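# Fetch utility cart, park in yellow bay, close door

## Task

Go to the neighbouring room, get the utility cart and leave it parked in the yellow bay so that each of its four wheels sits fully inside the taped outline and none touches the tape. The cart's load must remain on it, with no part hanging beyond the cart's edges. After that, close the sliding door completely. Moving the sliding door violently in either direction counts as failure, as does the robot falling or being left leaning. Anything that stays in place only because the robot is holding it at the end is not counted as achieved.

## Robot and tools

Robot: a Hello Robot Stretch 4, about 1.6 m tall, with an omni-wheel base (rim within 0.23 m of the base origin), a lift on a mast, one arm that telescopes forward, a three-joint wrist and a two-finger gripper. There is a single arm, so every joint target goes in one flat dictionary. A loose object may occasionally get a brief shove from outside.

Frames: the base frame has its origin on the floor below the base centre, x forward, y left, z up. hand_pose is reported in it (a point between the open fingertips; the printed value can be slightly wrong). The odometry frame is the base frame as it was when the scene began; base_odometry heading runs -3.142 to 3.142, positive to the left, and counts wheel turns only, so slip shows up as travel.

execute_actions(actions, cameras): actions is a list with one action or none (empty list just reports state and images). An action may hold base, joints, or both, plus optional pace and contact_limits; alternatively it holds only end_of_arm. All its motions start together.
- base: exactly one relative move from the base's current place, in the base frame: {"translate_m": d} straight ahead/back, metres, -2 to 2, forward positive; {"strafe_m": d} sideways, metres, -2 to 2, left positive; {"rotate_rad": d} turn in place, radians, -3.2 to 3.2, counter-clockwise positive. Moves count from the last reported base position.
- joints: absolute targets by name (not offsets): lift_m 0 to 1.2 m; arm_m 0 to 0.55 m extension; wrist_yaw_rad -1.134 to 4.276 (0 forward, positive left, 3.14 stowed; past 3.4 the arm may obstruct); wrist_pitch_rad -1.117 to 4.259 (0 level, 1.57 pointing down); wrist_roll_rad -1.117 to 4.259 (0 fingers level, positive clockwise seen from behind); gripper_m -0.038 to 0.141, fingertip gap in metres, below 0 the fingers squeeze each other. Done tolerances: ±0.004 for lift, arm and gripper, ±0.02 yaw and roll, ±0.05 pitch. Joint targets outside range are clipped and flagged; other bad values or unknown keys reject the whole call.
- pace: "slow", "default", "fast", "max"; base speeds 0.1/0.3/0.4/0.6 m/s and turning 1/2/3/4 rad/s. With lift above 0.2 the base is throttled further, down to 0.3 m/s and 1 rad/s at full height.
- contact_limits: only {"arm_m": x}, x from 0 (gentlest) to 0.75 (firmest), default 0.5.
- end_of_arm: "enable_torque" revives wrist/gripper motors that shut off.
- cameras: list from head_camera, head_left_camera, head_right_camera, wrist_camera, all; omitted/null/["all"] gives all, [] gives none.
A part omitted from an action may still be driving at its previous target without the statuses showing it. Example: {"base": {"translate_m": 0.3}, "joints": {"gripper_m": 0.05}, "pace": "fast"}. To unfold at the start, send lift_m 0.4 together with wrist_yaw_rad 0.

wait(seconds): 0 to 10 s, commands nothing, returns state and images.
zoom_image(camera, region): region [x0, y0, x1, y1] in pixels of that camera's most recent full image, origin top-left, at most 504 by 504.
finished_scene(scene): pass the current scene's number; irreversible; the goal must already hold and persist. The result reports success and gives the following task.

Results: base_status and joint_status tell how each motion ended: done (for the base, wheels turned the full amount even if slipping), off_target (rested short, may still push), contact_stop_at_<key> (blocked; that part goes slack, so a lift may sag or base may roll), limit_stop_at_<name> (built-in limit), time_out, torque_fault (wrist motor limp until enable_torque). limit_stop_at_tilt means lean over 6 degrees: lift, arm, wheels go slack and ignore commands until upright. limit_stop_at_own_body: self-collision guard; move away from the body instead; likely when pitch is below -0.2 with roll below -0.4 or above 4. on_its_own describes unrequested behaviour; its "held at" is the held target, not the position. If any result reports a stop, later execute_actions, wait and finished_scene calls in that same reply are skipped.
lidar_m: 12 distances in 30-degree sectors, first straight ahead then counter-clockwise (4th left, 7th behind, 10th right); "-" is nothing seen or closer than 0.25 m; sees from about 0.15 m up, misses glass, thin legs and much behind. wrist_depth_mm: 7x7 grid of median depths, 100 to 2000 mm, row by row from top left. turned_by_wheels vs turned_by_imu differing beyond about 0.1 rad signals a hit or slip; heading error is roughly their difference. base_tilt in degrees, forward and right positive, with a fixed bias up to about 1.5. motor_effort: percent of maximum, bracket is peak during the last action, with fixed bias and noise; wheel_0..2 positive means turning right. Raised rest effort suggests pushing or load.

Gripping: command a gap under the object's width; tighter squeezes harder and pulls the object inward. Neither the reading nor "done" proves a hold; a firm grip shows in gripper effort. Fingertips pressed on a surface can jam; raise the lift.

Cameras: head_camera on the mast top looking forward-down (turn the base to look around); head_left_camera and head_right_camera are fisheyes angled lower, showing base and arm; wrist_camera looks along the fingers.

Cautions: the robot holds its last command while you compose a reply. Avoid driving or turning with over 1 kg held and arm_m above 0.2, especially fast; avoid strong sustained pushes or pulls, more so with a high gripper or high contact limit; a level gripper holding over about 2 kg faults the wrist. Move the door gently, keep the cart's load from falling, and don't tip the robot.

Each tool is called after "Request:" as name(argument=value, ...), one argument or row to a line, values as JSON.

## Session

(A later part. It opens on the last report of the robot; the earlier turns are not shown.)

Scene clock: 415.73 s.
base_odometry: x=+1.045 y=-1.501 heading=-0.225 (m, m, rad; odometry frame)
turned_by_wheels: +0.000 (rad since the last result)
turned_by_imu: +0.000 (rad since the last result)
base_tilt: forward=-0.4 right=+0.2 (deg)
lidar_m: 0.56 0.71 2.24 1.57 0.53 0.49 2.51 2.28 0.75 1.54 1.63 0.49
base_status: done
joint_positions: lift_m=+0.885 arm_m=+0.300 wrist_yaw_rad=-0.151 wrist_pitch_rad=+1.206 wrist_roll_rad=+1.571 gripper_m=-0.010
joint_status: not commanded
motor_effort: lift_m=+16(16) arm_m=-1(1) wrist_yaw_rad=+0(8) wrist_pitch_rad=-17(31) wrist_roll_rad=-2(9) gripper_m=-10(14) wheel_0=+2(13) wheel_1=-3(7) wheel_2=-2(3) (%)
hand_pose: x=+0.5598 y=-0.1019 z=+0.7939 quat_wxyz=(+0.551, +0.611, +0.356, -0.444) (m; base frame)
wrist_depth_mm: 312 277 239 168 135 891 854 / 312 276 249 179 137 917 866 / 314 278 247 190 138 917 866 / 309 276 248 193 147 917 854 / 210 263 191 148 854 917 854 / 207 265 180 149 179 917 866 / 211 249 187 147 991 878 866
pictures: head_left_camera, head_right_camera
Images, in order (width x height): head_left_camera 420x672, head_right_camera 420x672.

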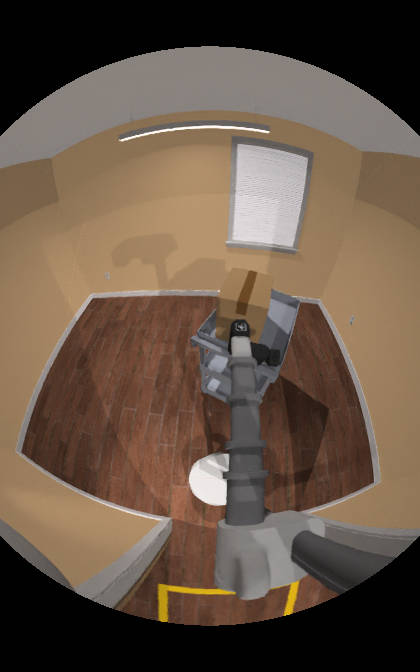

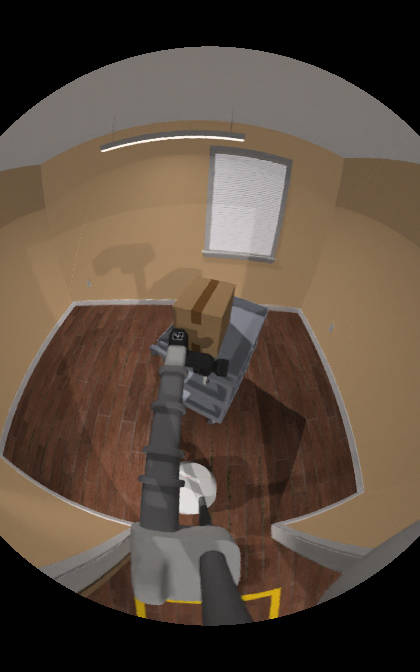

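Request:
execute_actions(
  actions=[
    {"base":{"translate_m":-0.6},"pace":"slow","joints":{"wrist_yaw_rad":0}},
  ],
)

Scene clock: 426.93 s.
base_odometry: x=+0.460 y=-1.367 heading=-0.226 (m, m, rad; odometry frame)
turned_by_wheels: -0.001 (rad since the last result)
turned_by_imu: -0.005 (rad since the last result)
base_tilt: forward=-0.3 right=+0.3 (deg)
lidar_m: 0.57 0.65 0.31 0.30 2.24 2.01 1.93 2.03 1.63 0.61 0.64 0.54
base_status: done
joint_positions: lift_m=+0.885 arm_m=+0.300 wrist_yaw_rad=-0.001 wrist_pitch_rad=+1.190 wrist_roll_rad=+1.571 gripper_m=-0.010
joint_status: all done
on_its_own: wrist_pitch_rad is at rest, and its effort (+28) is outside its rest range (-23 to +23)
motor_effort: lift_m=+16(16) arm_m=-1(1) wrist_yaw_rad=+1(18) wrist_pitch_rad=+28(41) wrist_roll_rad=-2(3) gripper_m=-8(13) wheel_0=-7(11) wheel_1=-5(8) wheel_2=+0(10) (%)
hand_pose: x=+0.5781 y=-0.0875 z=+0.7955 quat_wxyz=(+0.585, +0.586, +0.396, -0.397) (m; base frame)
wrist_depth_mm: 329 277 204 184 147 946 854 / 338 291 260 183 162 931 854 / 338 293 198 156 484 917 854 / 325 294 200 157 544 931 854 / 232 278 205 159 866 917 866 / 220 277 182 161 564 931 854 / 223 187 203 159 960 917 866
pictures: head_camera, head_left_camera, head_right_camera, wrist_camera
Images, in order (width x height): head_camera 420x560, head_left_camera 420x672, head_right_camera 420x672, wrist_camera 616x392.

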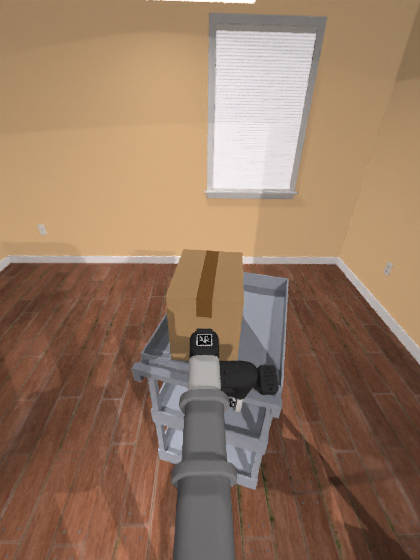

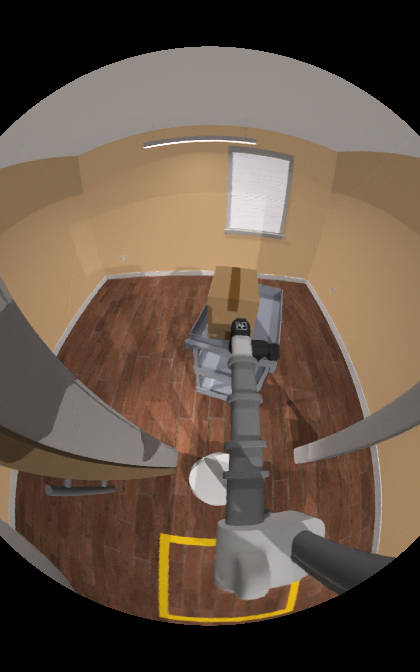

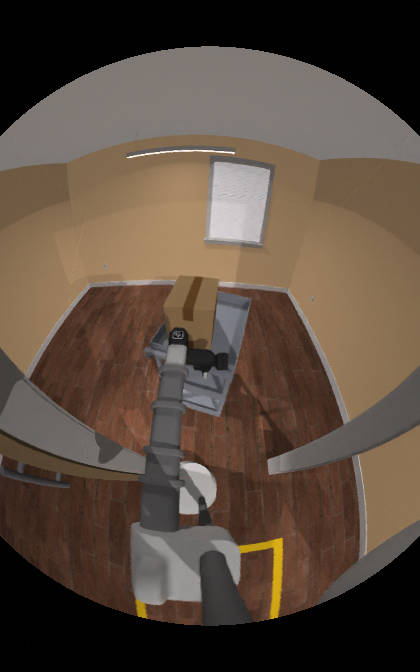

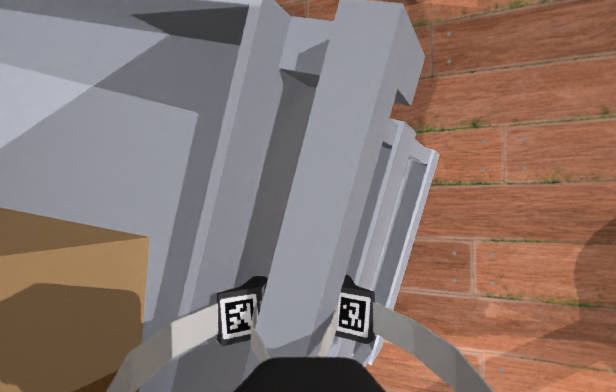

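Request:
execute_actions(
  actions=[
    {"base":{"strafe_m":-0.15},"pace":"slow"},
  ],
  cameras=[],
)

Request:
execute_actions(
  actions=[
    {"base":{"translate_m":-0.6},"pace":"slow"},
  ],
)

Scene clock: 434.37 s.
base_odometry: x=+0.427 y=-1.513 heading=-0.226 (m, m, rad; odometry frame)
turned_by_wheels: +0.000 (rad since the last result)
turned_by_imu: +0.000 (rad since the last result)
base_tilt: forward=-0.4 right=+0.2 (deg)
lidar_m: 0.55 0.59 0.48 0.43 2.38 2.00 1.91 2.01 1.48 0.45 0.48 0.64
base_status: done
joint_positions: lift_m=+0.885 arm_m=+0.300 wrist_yaw_rad=+0.000 wrist_pitch_rad=+1.204 wrist_roll_rad=+1.571 gripper_m=-0.010
joint_status: not commanded
motor_effort: lift_m=+16(16) arm_m=-1(1) wrist_yaw_rad=-1(11) wrist_pitch_rad=-10(28) wrist_roll_rad=-1(2) gripper_m=-8(9) wheel_0=+4(10) wheel_1=-3(6) wheel_2=+1(2) (%)
hand_pose: x=+0.5746 y=-0.0874 z=+0.7941 quat_wxyz=(+0.583, +0.583, +0.400, -0.400) (m; base frame)
wrist_depth_mm: 1537 1366 1205 1078 991 904 878 / 1576 1366 1182 1098 1008 917 854 / 317 287 1160 1078 1008 931 854 / 317 279 187 150 683 917 854 / 319 279 192 150 831 931 854 / 320 279 180 150 183 917 854 / 264 263 183 146 866 891 878
pictures: none
No camera images: the call's "cameras" was empty. Leave "cameras" out to get every camera's image.

Scene clock: 441.63 s.
base_odometry: x=-0.158 y=-1.378 heading=-0.227 (m, m, rad; odometry frame)
turned_by_wheels: -0.001 (rad since the last result)
turned_by_imu: -0.002 (rad since the last result)
base_tilt: forward=-0.4 right=+0.2 (deg)
lidar_m: 0.58 0.69 0.72 2.29 1.88 1.37 1.32 1.37 1.48 1.41 0.95 0.58
base_status: done
joint_positions: lift_m=+0.885 arm_m=+0.300 wrist_yaw_rad=-0.001 wrist_pitch_rad=+1.195 wrist_roll_rad=+1.571 gripper_m=-0.010
joint_status: not commanded
motor_effort: lift_m=+16(16) arm_m=-1(1) wrist_yaw_rad=+1(16) wrist_pitch_rad=+12(39) wrist_roll_rad=-4(3) gripper_m=-9(13) wheel_0=-5(7) wheel_1=-5(8) wheel_2=+1(13) (%)
hand_pose: x=+0.5767 y=-0.0875 z=+0.7950 quat_wxyz=(+0.584, +0.585, +0.397, -0.398) (m; base frame)
wrist_depth_mm: 332 1366 1255 1098 931 931 842 / 324 283 960 1098 1008 917 866 / 329 285 255 236 991 931 854 / 327 285 255 180 176 917 878 / 303 289 197 153 866 917 854 / 240 277 180 153 183 946 854 / 244 193 212 153 991 904 854
pictures: head_camera, head_left_camera, head_right_camera, wrist_camera
Images, in order (width x height): head_camera 420x560, head_left_camera 420x672, head_right_camera 420x672, wrist_camera 616x392.

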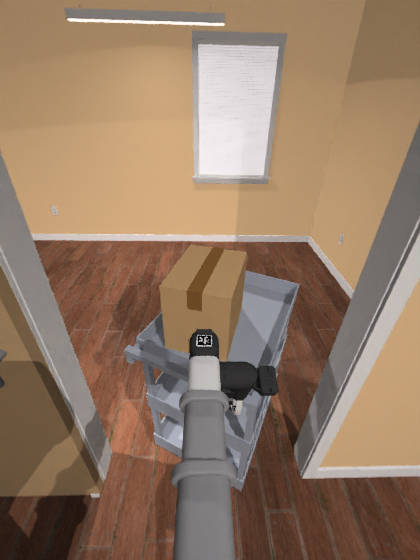

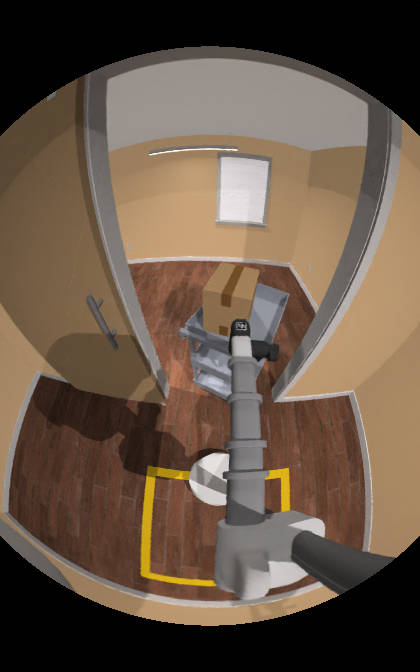

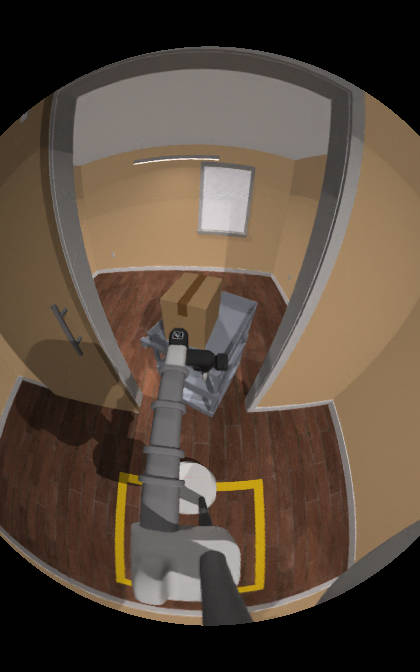

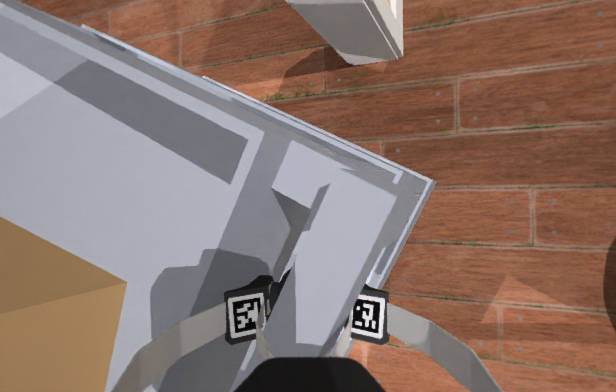

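Request:
execute_actions(
  actions=[
    {"base":{"strafe_m":0.14},"pace":"slow"},
  ],
  cameras=["wrist_camera"],
)

Request:
execute_actions(
  actions=[
    {"base":{"translate_m":-0.3},"pace":"slow"},
  ],
  cameras=["head_camera","wrist_camera","head_left_camera"],
)

Scene clock: 452.13 s.
base_odometry: x=-0.126 y=-1.242 heading=-0.227 (m, m, rad; odometry frame)
turned_by_wheels: -0.001 (rad since the last result)
turned_by_imu: -0.004 (rad since the last result)
base_tilt: forward=-0.3 right=+0.2 (deg)
lidar_m: 0.58 0.64 0.86 2.15 1.91 1.36 1.33 1.36 1.63 1.55 0.97 0.56
base_status: done
joint_positions: lift_m=+0.885 arm_m=+0.300 wrist_yaw_rad=-0.005 wrist_pitch_rad=+1.203 wrist_roll_rad=+1.572 gripper_m=-0.010
joint_status: not commanded
motor_effort: lift_m=+16(16) arm_m=-1(1) wrist_yaw_rad=+12(12) wrist_pitch_rad=-9(13) wrist_roll_rad=-6(7) gripper_m=-10(14) wheel_0=-3(13) wheel_1=+2(8) wheel_2=-5(4) (%)
hand_pose: x=+0.5744 y=-0.0879 z=+0.7942 quat_wxyz=(+0.582, +0.584, +0.398, -0.402) (m; base frame)
wrist_depth_mm: 319 281 258 1118 1008 917 854 / 320 279 251 234 991 917 866 / 312 279 252 171 168 917 866 / 256 278 252 198 138 904 854 / 220 272 203 229 139 917 854 / 239 277 180 151 178 931 842 / 262 283 250 147 991 904 854
pictures: wrist_camera
Images, in order (width x height): wrist_camera 616x392.

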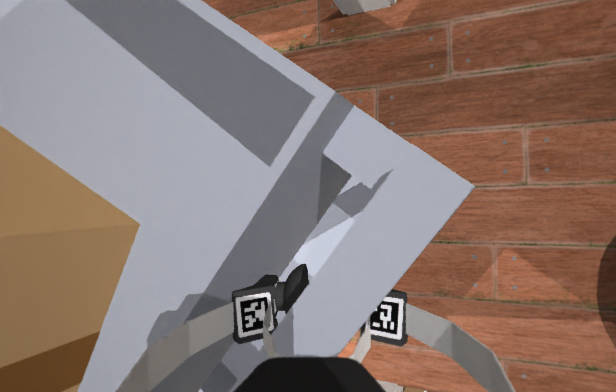

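Scene clock: 456.43 s.
base_odometry: x=-0.418 y=-1.174 heading=-0.227 (m, m, rad; odometry frame)
turned_by_wheels: +0.001 (rad since the last result)
turned_by_imu: +0.001 (rad since the last result)
base_tilt: forward=-0.3 right=+0.2 (deg)
lidar_m: 0.56 0.75 1.24 2.13 1.49 1.07 1.03 1.08 1.48 1.54 1.38 0.57
base_status: done
joint_positions: lift_m=+0.885 arm_m=+0.300 wrist_yaw_rad=+0.004 wrist_pitch_rad=+1.192 wrist_roll_rad=+1.570 gripper_m=-0.010
joint_status: not commanded
on_its_own: wrist_pitch_rad is at rest, and its effort (+24) is outside its rest range (-23 to +23)
motor_effort: lift_m=+16(16) arm_m=-1(1) wrist_yaw_rad=-12(12) wrist_pitch_rad=+24(37) wrist_roll_rad=-1(6) gripper_m=-10(19) wheel_0=+2(6) wheel_1=-2(6) wheel_2=+6(13) (%)
hand_pose: x=+0.5782 y=-0.0870 z=+0.7954 quat_wxyz=(+0.586, +0.584, +0.398, -0.396) (m; base frame)
wrist_depth_mm: 330 293 1229 1098 1025 931 866 / 332 290 256 1078 1025 931 854 / 329 290 256 179 960 931 854 / 317 290 256 189 146 917 842 / 250 282 202 154 976 917 842 / 245 285 180 157 185 931 854 / 260 193 225 154 1008 904 866
pictures: head_camera, head_left_camera, wrist_camera
Images, in order (width x height): head_camera 420x560, head_left_camera 420x672, wrist_camera 616x392.

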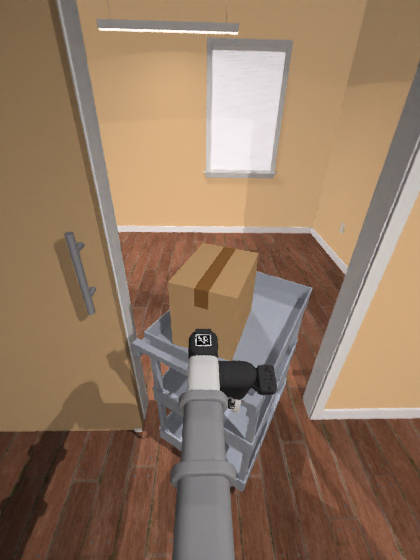

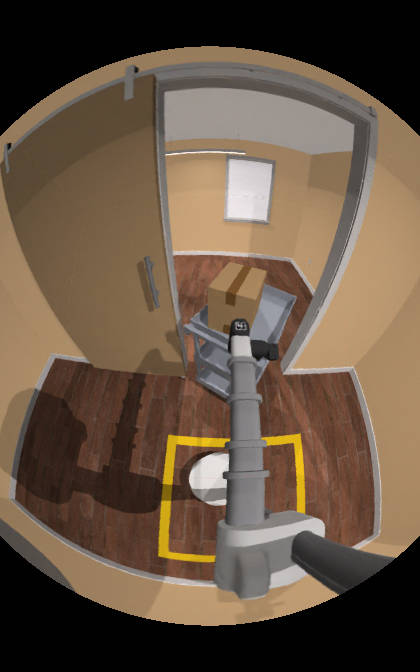

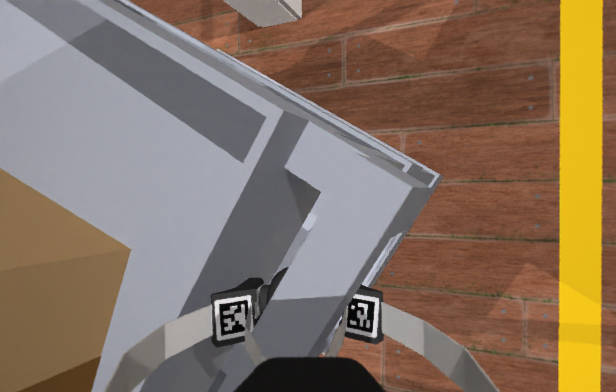

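Request:
execute_actions(
  actions=[
    {"base":{"strafe_m":-0.22},"pace":"slow"},
  ],
  cameras=[],
)

Request:
execute_actions(
  actions=[
    {"base":{"translate_m":-0.2},"pace":"slow"},
  ],
  cameras=["head_camera","head_left_camera"],
)

Scene clock: 465.33 s.
base_odometry: x=-0.468 y=-1.388 heading=-0.227 (m, m, rad; odometry frame)
turned_by_wheels: +0.000 (rad since the last result)
turned_by_imu: +0.000 (rad since the last result)
base_tilt: forward=-0.4 right=+0.2 (deg)
lidar_m: 0.56 0.60 1.28 2.33 1.50 1.07 1.02 1.07 1.38 1.33 1.37 1.03
base_status: done
joint_positions: lift_m=+0.885 arm_m=+0.300 wrist_yaw_rad=-0.001 wrist_pitch_rad=+1.204 wrist_roll_rad=+1.571 gripper_m=-0.010
joint_status: not commanded
motor_effort: lift_m=+16(16) arm_m=-1(1) wrist_yaw_rad=+0(13) wrist_pitch_rad=-14(22) wrist_roll_rad=-3(3) gripper_m=-10(15) wheel_0=+5(12) wheel_1=-1(8) wheel_2=+1(5) (%)
hand_pose: x=+0.5745 y=-0.0875 z=+0.7941 quat_wxyz=(+0.583, +0.583, +0.400, -0.401) (m; base frame)
wrist_depth_mm: 1464 647 820 1060 991 917 854 / 1576 1366 946 1078 1008 917 854 / 317 597 1182 1078 1008 917 854 / 317 278 185 185 842 917 866 / 319 281 189 150 831 917 854 / 319 281 181 150 182 917 866 / 266 271 183 147 960 891 866
pictures: none
No camera images: the call's "cameras" was empty. Leave "cameras" out to get every camera's image.

Scene clock: 468.63 s.
base_odometry: x=-0.662 y=-1.343 heading=-0.227 (m, m, rad; odometry frame)
turned_by_wheels: -0.001 (rad since the last result)
turned_by_imu: -0.002 (rad since the last result)
base_tilt: forward=-0.4 right=+0.2 (deg)
lidar_m: 0.56 0.64 1.58 2.35 1.21 0.86 0.81 0.88 1.18 1.33 1.43 1.22
base_status: done
joint_positions: lift_m=+0.885 arm_m=+0.300 wrist_yaw_rad=-0.001 wrist_pitch_rad=+1.190 wrist_roll_rad=+1.571 gripper_m=-0.010
joint_status: not commanded
on_its_own: wrist_pitch_rad is at rest, and its effort (+28) is outside its rest range (-23 to +23)
motor_effort: lift_m=+16(16) arm_m=-1(1) wrist_yaw_rad=+1(18) wrist_pitch_rad=+28(39) wrist_roll_rad=-2(2) gripper_m=-7(13) wheel_0=-7(8) wheel_1=-4(6) wheel_2=+2(12) (%)
hand_pose: x=+0.5782 y=-0.0876 z=+0.7956 quat_wxyz=(+0.585, +0.586, +0.396, -0.397) (m; base frame)
wrist_depth_mm: 676 842 1098 1098 1008 931 854 / 1618 931 1160 1118 991 917 854 / 327 732 1205 1118 991 931 854 / 340 287 198 340 854 931 866 / 338 294 197 158 866 917 866 / 336 293 182 160 535 917 866 / 277 187 202 159 878 917 854
pictures: head_camera, head_left_camera
Images, in order (width x height): head_camera 420x560, head_left_camera 420x672.

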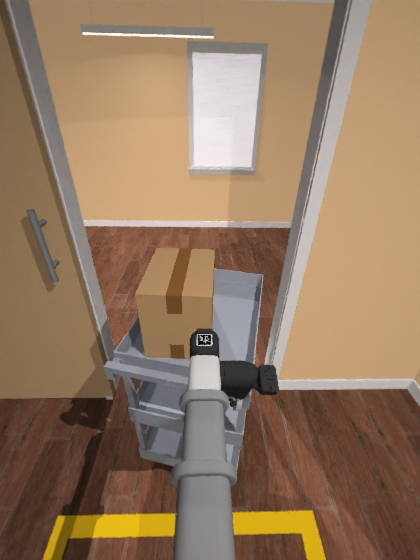

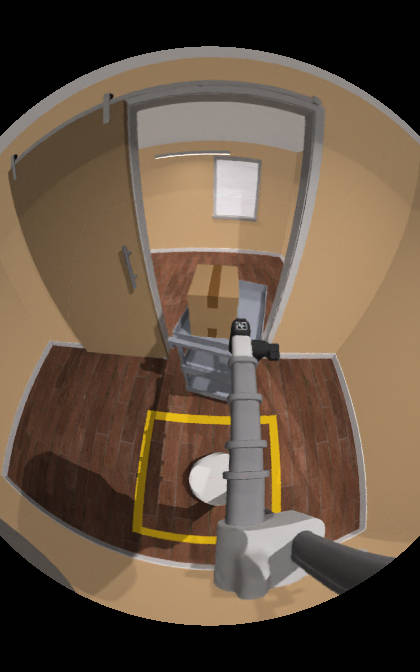

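Request:
execute_actions(
  actions=[
    {"base":{"translate_m":-0.3},"pace":"slow"},
  ],
  cameras=[],
)

Request:
execute_actions(
  actions=[
    {"base":{"strafe_m":-0.12},"pace":"slow"},
  ],
  cameras=[],
)

Request:
execute_actions(
  actions=[
    {"base":{"translate_m":-0.22},"pace":"slow","joints":{"arm_m":0.02}},
  ],
)

Scene clock: 483.97 s.
base_odometry: x=-0.955 y=-1.276 heading=-0.228 (m, m, rad; odometry frame)
turned_by_wheels: -0.001 (rad since the last result)
turned_by_imu: -0.003 (rad since the last result)
base_tilt: forward=-0.3 right=+0.2 (deg)
lidar_m: 0.57 0.64 1.94 2.16 0.79 0.54 0.51 0.55 0.76 1.34 1.40 1.50
base_status: done
joint_positions: lift_m=+0.885 arm_m=+0.300 wrist_yaw_rad=-0.001 wrist_pitch_rad=+1.190 wrist_roll_rad=+1.571 gripper_m=-0.010
joint_status: not commanded
on_its_own: wrist_pitch_rad is at rest, and its effort (+30) is outside its rest range (-23 to +23)
motor_effort: lift_m=+16(16) arm_m=-1(1) wrist_yaw_rad=+0(2) wrist_pitch_rad=+30(35) wrist_roll_rad=-2(2) gripper_m=-6(10) wheel_0=-5(9) wheel_1=-5(8) wheel_2=+2(7) (%)
hand_pose: x=+0.5783 y=-0.0875 z=+0.7956 quat_wxyz=(+0.586, +0.586, +0.396, -0.396) (m; base frame)
wrist_depth_mm: 960 1182 1255 1118 1025 917 842 / 1025 1205 1229 1098 991 931 866 / 329 723 1205 1098 1008 946 891 / 336 289 198 345 854 917 854 / 336 296 197 159 854 931 866 / 336 294 182 161 539 946 854 / 278 266 201 158 891 904 854
pictures: none
No camera images: the call's "cameras" was empty. Leave "cameras" out to get every camera's image.

Scene clock: 486.30 s.
base_odometry: x=-0.981 y=-1.392 heading=-0.228 (m, m, rad; odometry frame)
turned_by_wheels: +0.000 (rad since the last result)
turned_by_imu: +0.001 (rad since the last result)
base_tilt: forward=-0.4 right=+0.2 (deg)
lidar_m: 0.53 0.56 1.98 2.13 0.75 0.56 0.52 0.53 0.75 1.22 1.25 1.50
base_status: done
joint_positions: lift_m=+0.885 arm_m=+0.300 wrist_yaw_rad=+0.000 wrist_pitch_rad=+1.202 wrist_roll_rad=+1.570 gripper_m=-0.010
joint_status: not commanded
motor_effort: lift_m=+16(16) arm_m=-1(1) wrist_yaw_rad=-3(12) wrist_pitch_rad=-8(28) wrist_roll_rad=-1(2) gripper_m=-7(9) wheel_0=+6(12) wheel_1=-2(8) wheel_2=+3(7) (%)
hand_pose: x=+0.5750 y=-0.0874 z=+0.7943 quat_wxyz=(+0.583, +0.583, +0.400, -0.400) (m; base frame)
wrist_depth_mm: 976 1229 1229 1098 1008 931 854 / 960 1229 1205 1098 1008 931 854 / 1499 1308 1205 1098 1008 931 854 / 327 707 634 820 976 917 866 / 322 282 188 153 842 917 854 / 320 283 180 153 185 917 854 / 324 283 182 147 831 891 866
pictures: none
No camera images: the call's "cameras" was empty. Leave "cameras" out to get every camera's image.

Scene clock: 490.40 s.
base_odometry: x=-1.196 y=-1.343 heading=-0.228 (m, m, rad; odometry frame)
turned_by_wheels: +0.000 (rad since the last result)
turned_by_imu: -0.001 (rad since the last result)
base_tilt: forward=-0.4 right=+0.2 (deg)
lidar_m: 0.27 0.32 2.29 1.29 0.46 0.32 0.31 0.34 0.45 1.21 1.27 0.33
base_status: done
joint_positions: lift_m=+0.885 arm_m=+0.021 wrist_yaw_rad=-0.001 wrist_pitch_rad=+1.197 wrist_roll_rad=+1.571 gripper_m=-0.010
joint_status: all done
motor_effort: lift_m=+16(16) arm_m=-8(11) wrist_yaw_rad=+1(23) wrist_pitch_rad=+10(42) wrist_roll_rad=-2(2) gripper_m=-9(12) wheel_0=-5(8) wheel_1=-2(6) wheel_2=+3(15) (%)
hand_pose: x=+0.2975 y=-0.0875 z=+0.7948 quat_wxyz=(+0.584, +0.584, +0.398, -0.399) (m; base frame)
wrist_depth_mm: 1499 1366 1205 1118 1008 931 854 / 1464 1366 1229 1098 1008 917 842 / 319 286 676 1098 1008 904 866 / 325 285 190 188 809 917 668 / 327 287 195 154 854 768 668 / 315 286 180 156 186 931 676 / 250 265 202 152 976 904 676
pictures: head_camera, head_left_camera, head_right_camera, wrist_camera
Images, in order (width x height): head_camera 420x560, head_left_camera 420x672, head_right_camera 420x672, wrist_camera 616x392.

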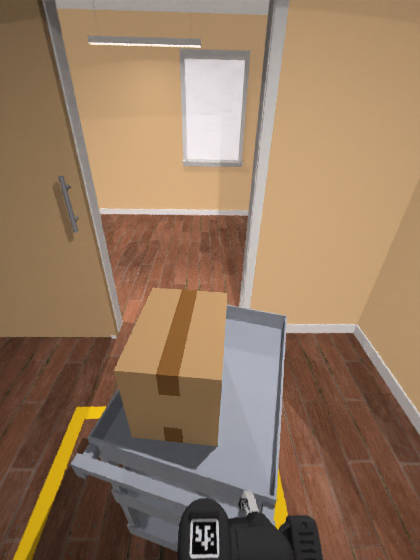

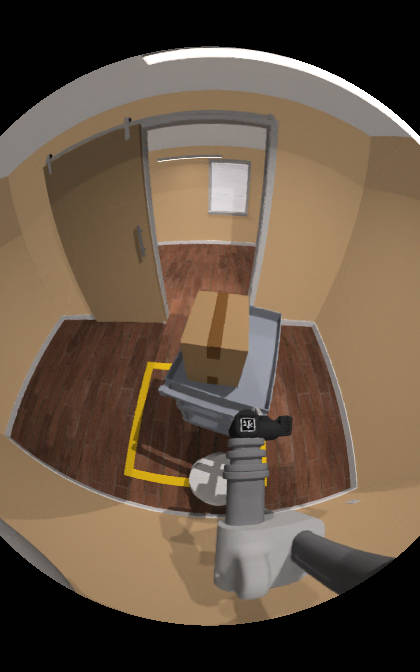

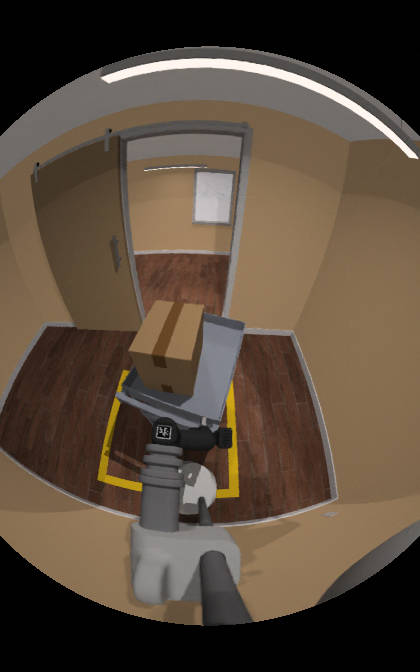

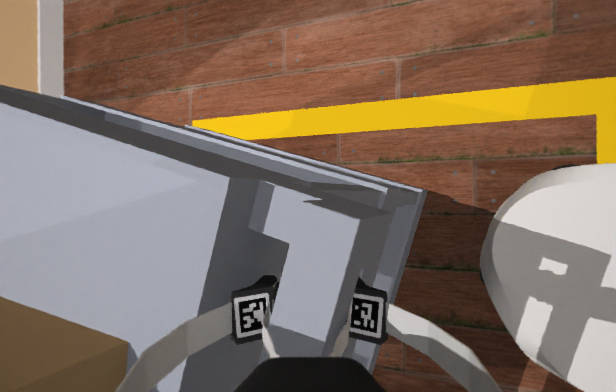

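Request:
execute_actions(
  actions=[
    {"joints":{"gripper_m":0.05}},
  ],
  cameras=[],
)

Request:
execute_actions(
  actions=[
    {"joints":{"lift_m":1.0}},
  ],
  cameras=[],
)

Request:
execute_actions(
  actions=[
    {"base":{"strafe_m":-0.75},"joints":{"wrist_pitch_rad":1.5,"gripper_m":0.0}},
  ],
  cameras=[],
)

Request:
execute_actions(
  actions=[
    {"base":{"translate_m":0.4}},
  ],
  cameras=[],
)

Request:
execute_actions(
  actions=[
    {"base":{"rotate_rad":1.57}},
  ],
)

Scene clock: 508.67 s.
base_odometry: x=-1.196 y=-1.343 heading=-0.228 (m, m, rad; odometry frame)
turned_by_wheels: +0.000 (rad since the last result)
turned_by_imu: -0.001 (rad since the last result)
base_tilt: forward=-0.3 right=+0.2 (deg)
lidar_m: 0.29 0.31 2.29 1.32 0.45 0.33 0.29 0.30 0.45 1.21 1.27 0.33
base_status: not commanded
joint_positions: lift_m=+0.885 arm_m=+0.021 wrist_yaw_rad=-0.002 wrist_pitch_rad=+1.203 wrist_roll_rad=+1.571 gripper_m=+0.050
joint_status: all done
motor_effort: lift_m=+16(16) arm_m=-5(7) wrist_yaw_rad=+4(5) wrist_pitch_rad=-6(9) wrist_roll_rad=-3(3) gripper_m=+0(10) wheel_0=-3(5) wheel_1=-1(2) wheel_2=+2(3) (%)
hand_pose: x=+0.2954 y=-0.0877 z=+0.7942 quat_wxyz=(+0.583, +0.584, +0.399, -0.401) (m; base frame)
wrist_depth_mm: 1499 1430 1205 1078 1025 931 842 / 1430 1336 1205 1118 1008 946 854 / 317 283 661 1098 960 946 854 / 324 283 190 187 854 917 683 / 324 282 196 154 878 741 676 / 314 283 182 156 192 931 668 / 251 278 203 139 976 917 683
pictures: none
No camera images: the call's "cameras" was empty. Leave "cameras" out to get every camera's image.

Scene clock: 509.67 s.
base_odometry: x=-1.196 y=-1.343 heading=-0.228 (m, m, rad; odometry frame)
turned_by_wheels: +0.000 (rad since the last result)
turned_by_imu: +0.000 (rad since the last result)
base_tilt: forward=-0.5 right=+0.3 (deg)
lidar_m: 0.27 0.32 2.29 1.27 0.45 0.30 0.31 0.32 0.46 1.20 1.28 0.33
base_status: not commanded
joint_positions: lift_m=+0.938 arm_m=+0.021 wrist_yaw_rad=-0.001 wrist_pitch_rad=+1.213 wrist_roll_rad=+1.570 gripper_m=+0.050
joint_status: lift_m contact_stop (moved +0.053 of +0.115)
on_its_own: lift_m is slack since a contact_stop (your +1.000 is given up); wrist_pitch_rad is at rest, and its effort (-38) is outside its rest range (-23 to +23)
motor_effort: lift_m=+19(37) arm_m=-5(5) wrist_yaw_rad=+1(4) wrist_pitch_rad=-38(50) wrist_roll_rad=-1(2) gripper_m=+1(1) wheel_0=-1(3) wheel_1=-1(1) wheel_2=+2(2) (%)
hand_pose: x=+0.2926 y=-0.0875 z=+0.8460 quat_wxyz=(+0.581, +0.581, +0.403, -0.403) (m; base frame)
wrist_depth_mm: 1537 1397 1255 1138 1060 976 904 / 1430 1397 1229 1160 1025 960 917 / 384 342 715 1160 1042 976 904 / 387 343 309 233 904 976 732 / 387 342 307 204 904 778 715 / 327 330 309 200 193 960 723 / 253 297 229 150 1042 931 723
pictures: none
No camera images: the call's "cameras" was empty. Leave "cameras" out to get every camera's image.

not run: a stop came earlier in this reply.

not run: a stop came earlier in this reply.

not run: a stop came earlier in this reply.

Finger caught under bar, perhaps. Lower, open wider.

Request:
execute_actions(
  actions=[
    {"joints":{"lift_m":0.9,"gripper_m":0.09,"wrist_pitch_rad":1.35}},
  ],
  cameras=["wrist_camera"],
)

Request:
execute_actions(
  actions=[
    {"joints":{"lift_m":1.0},"pace":"slow"},
  ],
  cameras=["wrist_camera","head_right_camera"],
)

Scene clock: 516.13 s.
base_odometry: x=-1.196 y=-1.343 heading=-0.228 (m, m, rad; odometry frame)
turned_by_wheels: +0.000 (rad since the last result)
turned_by_imu: -0.001 (rad since the last result)
base_tilt: forward=-0.4 right=+0.3 (deg)
lidar_m: 0.28 0.30 2.30 1.25 0.45 0.31 0.30 0.30 0.47 1.21 1.27 0.29
base_status: not commanded
joint_positions: lift_m=+0.901 arm_m=+0.021 wrist_yaw_rad=+0.000 wrist_pitch_rad=+1.347 wrist_roll_rad=+1.570 gripper_m=+0.090
joint_status: all done
motor_effort: lift_m=+10(19) arm_m=-4(5) wrist_yaw_rad=-2(8) wrist_pitch_rad=+7(31) wrist_roll_rad=-1(1) gripper_m=-1(7) wheel_0=-2(1) wheel_1=-1(1) wheel_2=+1(2) (%)
hand_pose: x=+0.2556 y=-0.0874 z=+0.7975 quat_wxyz=(+0.553, +0.552, +0.441, -0.441) (m; base frame)
wrist_depth_mm: 1281 1205 1160 1042 991 946 904 / 1281 1205 1118 1060 1025 931 904 / 279 554 1098 1060 1008 931 891 / 285 263 196 492 991 759 707 / 283 264 197 544 1008 741 715 / 285 205 170 866 197 741 715 / 273 207 170 185 991 750 723
pictures: wrist_camera
Images, in order (width x height): wrist_camera 616x392.

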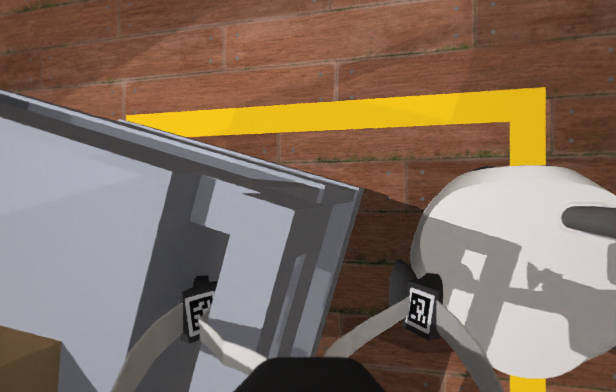

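Scene clock: 517.23 s.
base_odometry: x=-1.196 y=-1.343 heading=-0.228 (m, m, rad; odometry frame)
turned_by_wheels: +0.000 (rad since the last result)
turned_by_imu: +0.000 (rad since the last result)
base_tilt: forward=-0.4 right=+0.3 (deg)
lidar_m: 0.25 0.30 2.31 1.25 0.46 0.31 0.29 0.33 0.45 1.21 1.27 0.30
base_status: not commanded
joint_positions: lift_m=+0.939 arm_m=+0.021 wrist_yaw_rad=-0.002 wrist_pitch_rad=+1.359 wrist_roll_rad=+1.570 gripper_m=+0.090
joint_status: lift_m contact_stop (moved +0.039 of +0.099)
on_its_own: lift_m is slack since a contact_stop (your +1.000 is given up); wrist_pitch_rad is at rest, and its effort (-26) is outside its rest range (-23 to +23)
motor_effort: lift_m=+18(38) arm_m=-5(5) wrist_yaw_rad=+4(16) wrist_pitch_rad=-26(26) wrist_roll_rad=-1(4) gripper_m=+2(2) wheel_0=+0(1) wheel_1=+0(1) wheel_2=-2(5) (%)
hand_pose: x=+0.2522 y=-0.0875 z=+0.8356 quat_wxyz=(+0.550, +0.550, +0.444, -0.445) (m; base frame)
wrist_depth_mm: 1336 1205 1160 1078 1025 976 960 / 1281 1205 1160 1060 1042 976 946 / 320 303 1138 1078 1042 976 946 / 320 300 231 226 1042 778 741 / 319 300 243 198 1042 788 750 / 315 303 202 198 196 778 759 / 263 298 249 146 1025 778 931
pictures: head_right_camera, wrist_camera
Images, in order (width x height): head_right_camera 420x672, wrist_camera 616x392.

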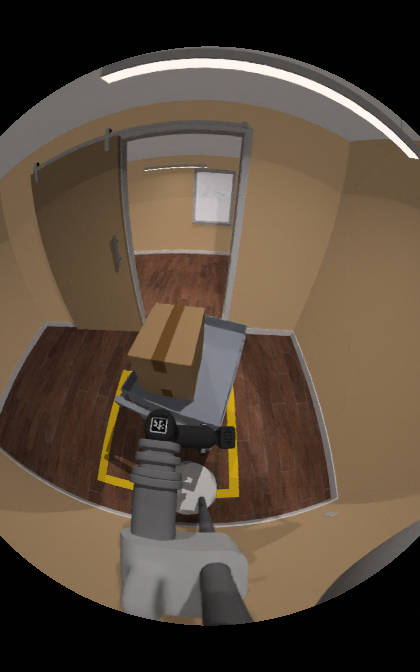

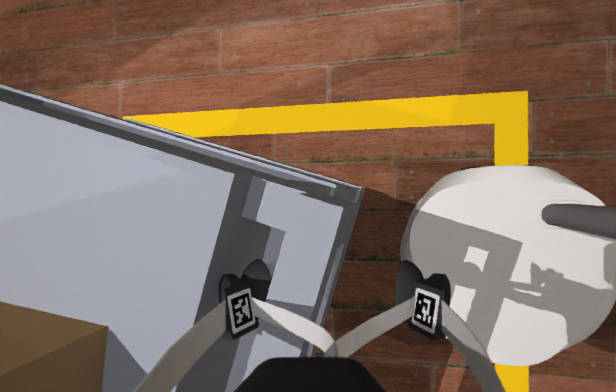

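Request:
execute_actions(
  actions=[
    {"joints":{"lift_m":0.915,"gripper_m":0.14,"wrist_pitch_rad":1.57}},
  ],
  cameras=[],
)

Request:
execute_actions(
  actions=[
    {"joints":{"lift_m":1.0},"pace":"slow"},
  ],
  cameras=["wrist_camera","head_camera","head_left_camera"],
)

Scene clock: 529.13 s.
base_odometry: x=-1.196 y=-1.343 heading=-0.228 (m, m, rad; odometry frame)
turned_by_wheels: +0.000 (rad since the last result)
turned_by_imu: -0.001 (rad since the last result)
base_tilt: forward=-0.4 right=+0.2 (deg)
lidar_m: 0.25 0.29 2.26 1.28 0.47 0.32 0.30 0.32 0.47 1.20 1.26 0.26
base_status: not commanded
joint_positions: lift_m=+0.916 arm_m=+0.021 wrist_yaw_rad=+0.001 wrist_pitch_rad=+1.566 wrist_roll_rad=+1.571 gripper_m=+0.140
joint_status: all done
motor_effort: lift_m=+10(18) arm_m=-5(5) wrist_yaw_rad=-3(11) wrist_pitch_rad=+9(52) wrist_roll_rad=-2(2) gripper_m=-3(10) wheel_0=-1(1) wheel_1=+0(0) wheel_2=+1(2) (%)
hand_pose: x=+0.1931 y=-0.0874 z=+0.8053 quat_wxyz=(+0.501, +0.501, +0.499, -0.499) (m; base frame)
wrist_depth_mm: 1042 1078 1025 1060 1025 1042 842 / 1098 1098 1042 1025 1025 1025 842 / 245 842 1042 1042 1025 991 854 / 245 195 195 1060 809 809 831 / 244 208 169 878 831 809 759 / 246 183 168 1042 820 820 866 / 247 181 169 148 1025 1025 866
pictures: none
No camera images: the call's "cameras" was empty. Leave "cameras" out to get every camera's image.

Scene clock: 530.23 s.
base_odometry: x=-1.196 y=-1.343 heading=-0.228 (m, m, rad; odometry frame)
turned_by_wheels: +0.000 (rad since the last result)
turned_by_imu: +0.000 (rad since the last result)
base_tilt: forward=-0.4 right=+0.3 (deg)
lidar_m: 0.25 0.27 2.31 1.27 0.44 0.32 0.30 0.33 0.48 1.20 1.29 0.29
base_status: not commanded
joint_positions: lift_m=+0.954 arm_m=+0.021 wrist_yaw_rad=-0.001 wrist_pitch_rad=+1.575 wrist_roll_rad=+1.570 gripper_m=+0.140
joint_status: lift_m contact_stop (moved +0.039 of +0.084)
on_its_own: lift_m is slack since a contact_stop (your +1.000 is given up)
motor_effort: lift_m=+18(32) arm_m=-4(5) wrist_yaw_rad=+0(10) wrist_pitch_rad=-16(16) wrist_roll_rad=-1(4) gripper_m=+1(1) wheel_0=-1(1) wheel_1=+0(0) wheel_2=+0(3) (%)
hand_pose: x=+0.1904 y=-0.0874 z=+0.8442 quat_wxyz=(+0.499, +0.499, +0.501, -0.501) (m; base frame)
wrist_depth_mm: 1098 1078 1078 1098 1060 1060 831 / 1118 1098 1078 1078 1078 1042 831 / 279 854 1078 1098 1078 1060 820 / 279 277 230 1078 866 878 798 / 278 277 230 878 854 866 723 / 281 245 198 1098 854 209 831 / 281 216 206 144 1078 1060 831
pictures: head_camera, head_left_camera, wrist_camera
Images, in order (width x height): head_camera 420x560, head_left_camera 420x672, wrist_camera 616x392.

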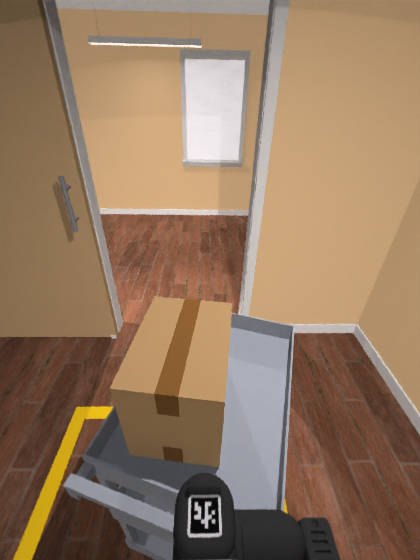

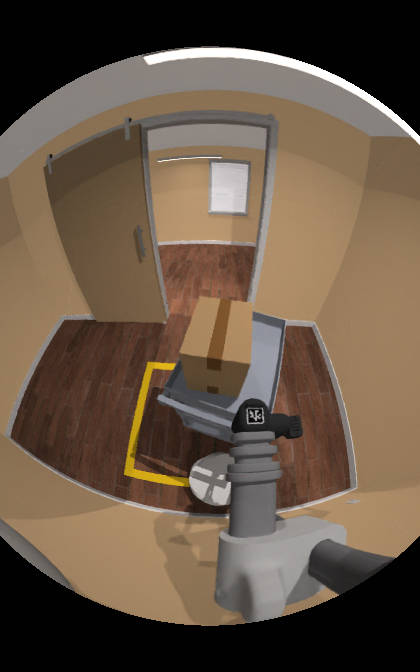

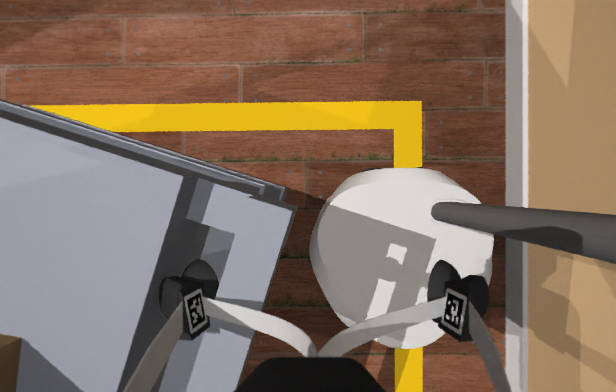

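Request:
execute_actions(
  actions=[
    {"joints":{"lift_m":0.925,"gripper_m":0.12,"wrist_yaw_rad":-0.3}},
  ],
  cameras=[],
)

Request:
execute_actions(
  actions=[
    {"joints":{"lift_m":1.0},"pace":"slow"},
  ],
  cameras=["wrist_camera","head_camera"],
)

Scene clock: 539.67 s.
base_odometry: x=-1.196 y=-1.343 heading=-0.227 (m, m, rad; odometry frame)
turned_by_wheels: +0.000 (rad since the last result)
turned_by_imu: -0.001 (rad since the last result)
base_tilt: forward=-0.4 right=+0.2 (deg)
lidar_m: 0.25 0.26 2.25 1.26 0.46 0.31 0.30 0.33 0.46 1.23 1.28 0.27
base_status: not commanded
joint_positions: lift_m=+0.926 arm_m=+0.021 wrist_yaw_rad=-0.299 wrist_pitch_rad=+1.563 wrist_roll_rad=+1.569 gripper_m=+0.120
joint_status: all done
motor_effort: lift_m=+5(21) arm_m=-5(4) wrist_yaw_rad=-5(20) wrist_pitch_rad=+18(20) wrist_roll_rad=+3(12) gripper_m=+1(6) wheel_0=+2(2) wheel_1=+0(0) wheel_2=+1(1) (%)
hand_pose: x=+0.1680 y=-0.0842 z=+0.8158 quat_wxyz=(+0.423, +0.570, +0.418, -0.567) (m; base frame)
wrist_depth_mm: 1078 1078 1042 1060 1060 917 691 / 1078 1060 1060 1060 1025 1025 741 / 1098 1060 1060 1042 1042 991 668 / 1078 1078 549 1060 842 820 831 / 260 208 196 917 842 820 917 / 258 186 196 1042 820 820 960 / 258 200 182 142 1042 1025 1008
pictures: none
No camera images: the call's "cameras" was empty. Leave "cameras" out to get every camera's image.

Scene clock: 540.67 s.
base_odometry: x=-1.196 y=-1.343 heading=-0.228 (m, m, rad; odometry frame)
turned_by_wheels: +0.000 (rad since the last result)
turned_by_imu: -0.001 (rad since the last result)
base_tilt: forward=-0.3 right=+0.2 (deg)
lidar_m: 0.25 0.25 2.28 1.28 0.45 0.32 0.29 0.32 0.47 1.21 1.30 0.26
base_status: not commanded
joint_positions: lift_m=+0.952 arm_m=+0.021 wrist_yaw_rad=-0.302 wrist_pitch_rad=+1.575 wrist_roll_rad=+1.571 gripper_m=+0.120
joint_status: lift_m contact_stop (moved +0.026 of +0.074)
on_its_own: lift_m is slack since a contact_stop (your +1.000 is given up)
motor_effort: lift_m=+18(36) arm_m=-4(4) wrist_yaw_rad=+3(15) wrist_pitch_rad=-17(25) wrist_roll_rad=-2(3) gripper_m=+0(1) wheel_0=-1(2) wheel_1=+0(0) wheel_2=-2(4) (%)
hand_pose: x=+0.1645 y=-0.0831 z=+0.8422 quat_wxyz=(+0.418, +0.568, +0.421, -0.570) (m; base frame)
wrist_depth_mm: 1078 1098 1060 1078 1078 904 654 / 1098 1098 1078 1078 1060 991 699 / 1078 1078 1118 1060 1078 960 368 / 277 277 229 1060 842 854 778 / 277 274 204 917 842 866 866 / 278 276 202 1078 854 1078 931 / 278 277 204 145 1078 1060 1008
pictures: head_camera, wrist_camera
Images, in order (width x height): head_camera 420x560, wrist_camera 616x392.

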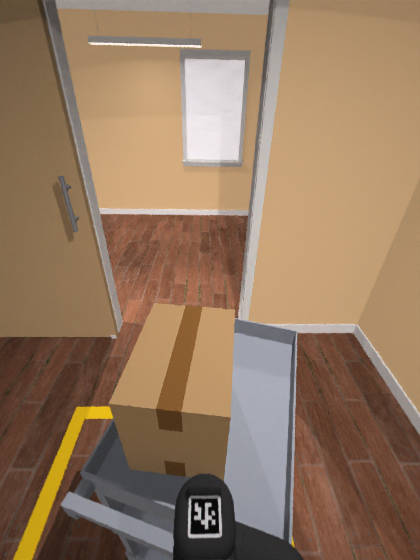

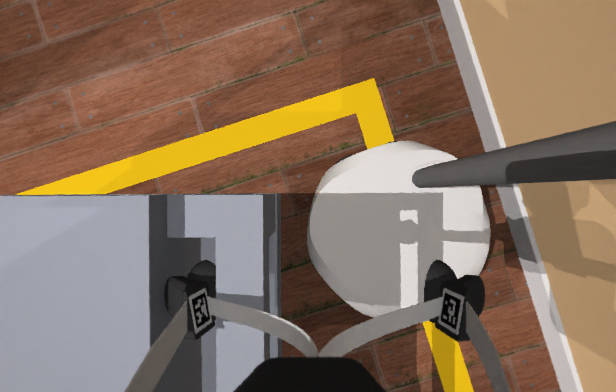

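Request:
execute_actions(
  actions=[
    {"joints":{"lift_m":0.935,"arm_m":0.05,"gripper_m":0.14}},
  ],
  cameras=[],
)

Request:
execute_actions(
  actions=[
    {"joints":{"lift_m":1.0},"pace":"slow"},
  ],
  cameras=["wrist_camera","head_camera"],
)

Scene clock: 549.83 s.
base_odometry: x=-1.196 y=-1.343 heading=-0.228 (m, m, rad; odometry frame)
turned_by_wheels: +0.000 (rad since the last result)
turned_by_imu: -0.001 (rad since the last result)
base_tilt: forward=-0.4 right=+0.2 (deg)
lidar_m: 0.25 0.26 2.27 1.27 0.45 0.31 0.31 0.32 0.43 1.21 1.28 0.26
base_status: not commanded
joint_positions: lift_m=+0.935 arm_m=+0.049 wrist_yaw_rad=-0.301 wrist_pitch_rad=+1.575 wrist_roll_rad=+1.570 gripper_m=+0.140
joint_status: all done
motor_effort: lift_m=+13(15) arm_m=+7(9) wrist_yaw_rad=+2(2) wrist_pitch_rad=-15(17) wrist_roll_rad=-1(2) gripper_m=+2(1) wheel_0=-1(1) wheel_1=+0(0) wheel_2=-1(2) (%)
hand_pose: x=+0.1926 y=-0.0831 z=+0.8251 quat_wxyz=(+0.418, +0.569, +0.420, -0.570) (m; base frame)
wrist_depth_mm: 1078 1098 1060 1060 1078 960 699 / 1078 1060 1060 1060 1042 1008 741 / 1078 1060 1060 1060 1060 991 418 / 260 259 211 854 842 842 820 / 262 258 225 186 831 831 904 / 263 259 191 187 195 1042 960 / 260 263 239 149 1060 1060 1042
pictures: none
No camera images: the call's "cameras" was empty. Leave "cameras" out to get every camera's image.

Scene clock: 551.27 s.
base_odometry: x=-1.196 y=-1.343 heading=-0.228 (m, m, rad; odometry frame)
turned_by_wheels: +0.000 (rad since the last result)
turned_by_imu: +0.000 (rad since the last result)
base_tilt: forward=-0.4 right=+0.1 (deg)
lidar_m: 0.25 0.25 2.29 1.32 0.44 0.31 0.30 0.33 0.44 1.21 1.27 0.25
base_status: not commanded
joint_positions: lift_m=+1.000 arm_m=+0.049 wrist_yaw_rad=-0.300 wrist_pitch_rad=+1.571 wrist_roll_rad=+1.570 gripper_m=+0.140
joint_status: all done
motor_effort: lift_m=+22(23) arm_m=+7(7) wrist_yaw_rad=-2(2) wrist_pitch_rad=-2(15) wrist_roll_rad=-2(1) gripper_m=-1(1) wheel_0=-1(2) wheel_1=+0(0) wheel_2=-1(2) (%)
hand_pose: x=+0.1940 y=-0.0835 z=+0.8893 quat_wxyz=(+0.420, +0.569, +0.420, -0.569) (m; base frame)
wrist_depth_mm: 1160 1138 1118 1118 1118 976 699 / 1118 1160 1118 1138 1098 1042 741 / 1160 1138 1118 1138 1118 1060 427 / 329 325 307 277 904 891 842 / 330 327 322 250 891 891 931 / 330 208 253 253 917 199 1008 / 330 325 324 145 1118 1098 1078
pictures: head_camera, wrist_camera
Images, in order (width x height): head_camera 420x560, wrist_camera 616x392.

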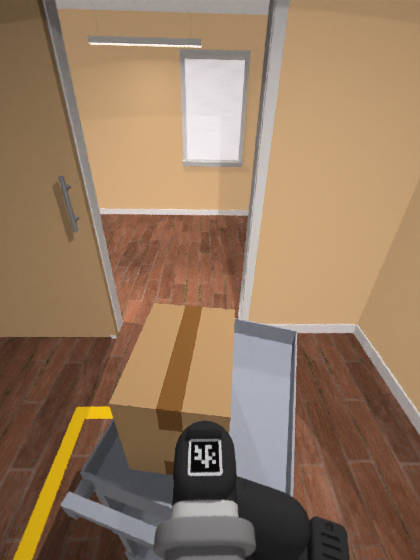

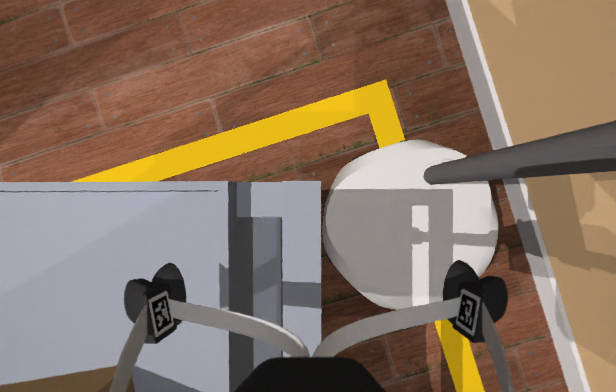

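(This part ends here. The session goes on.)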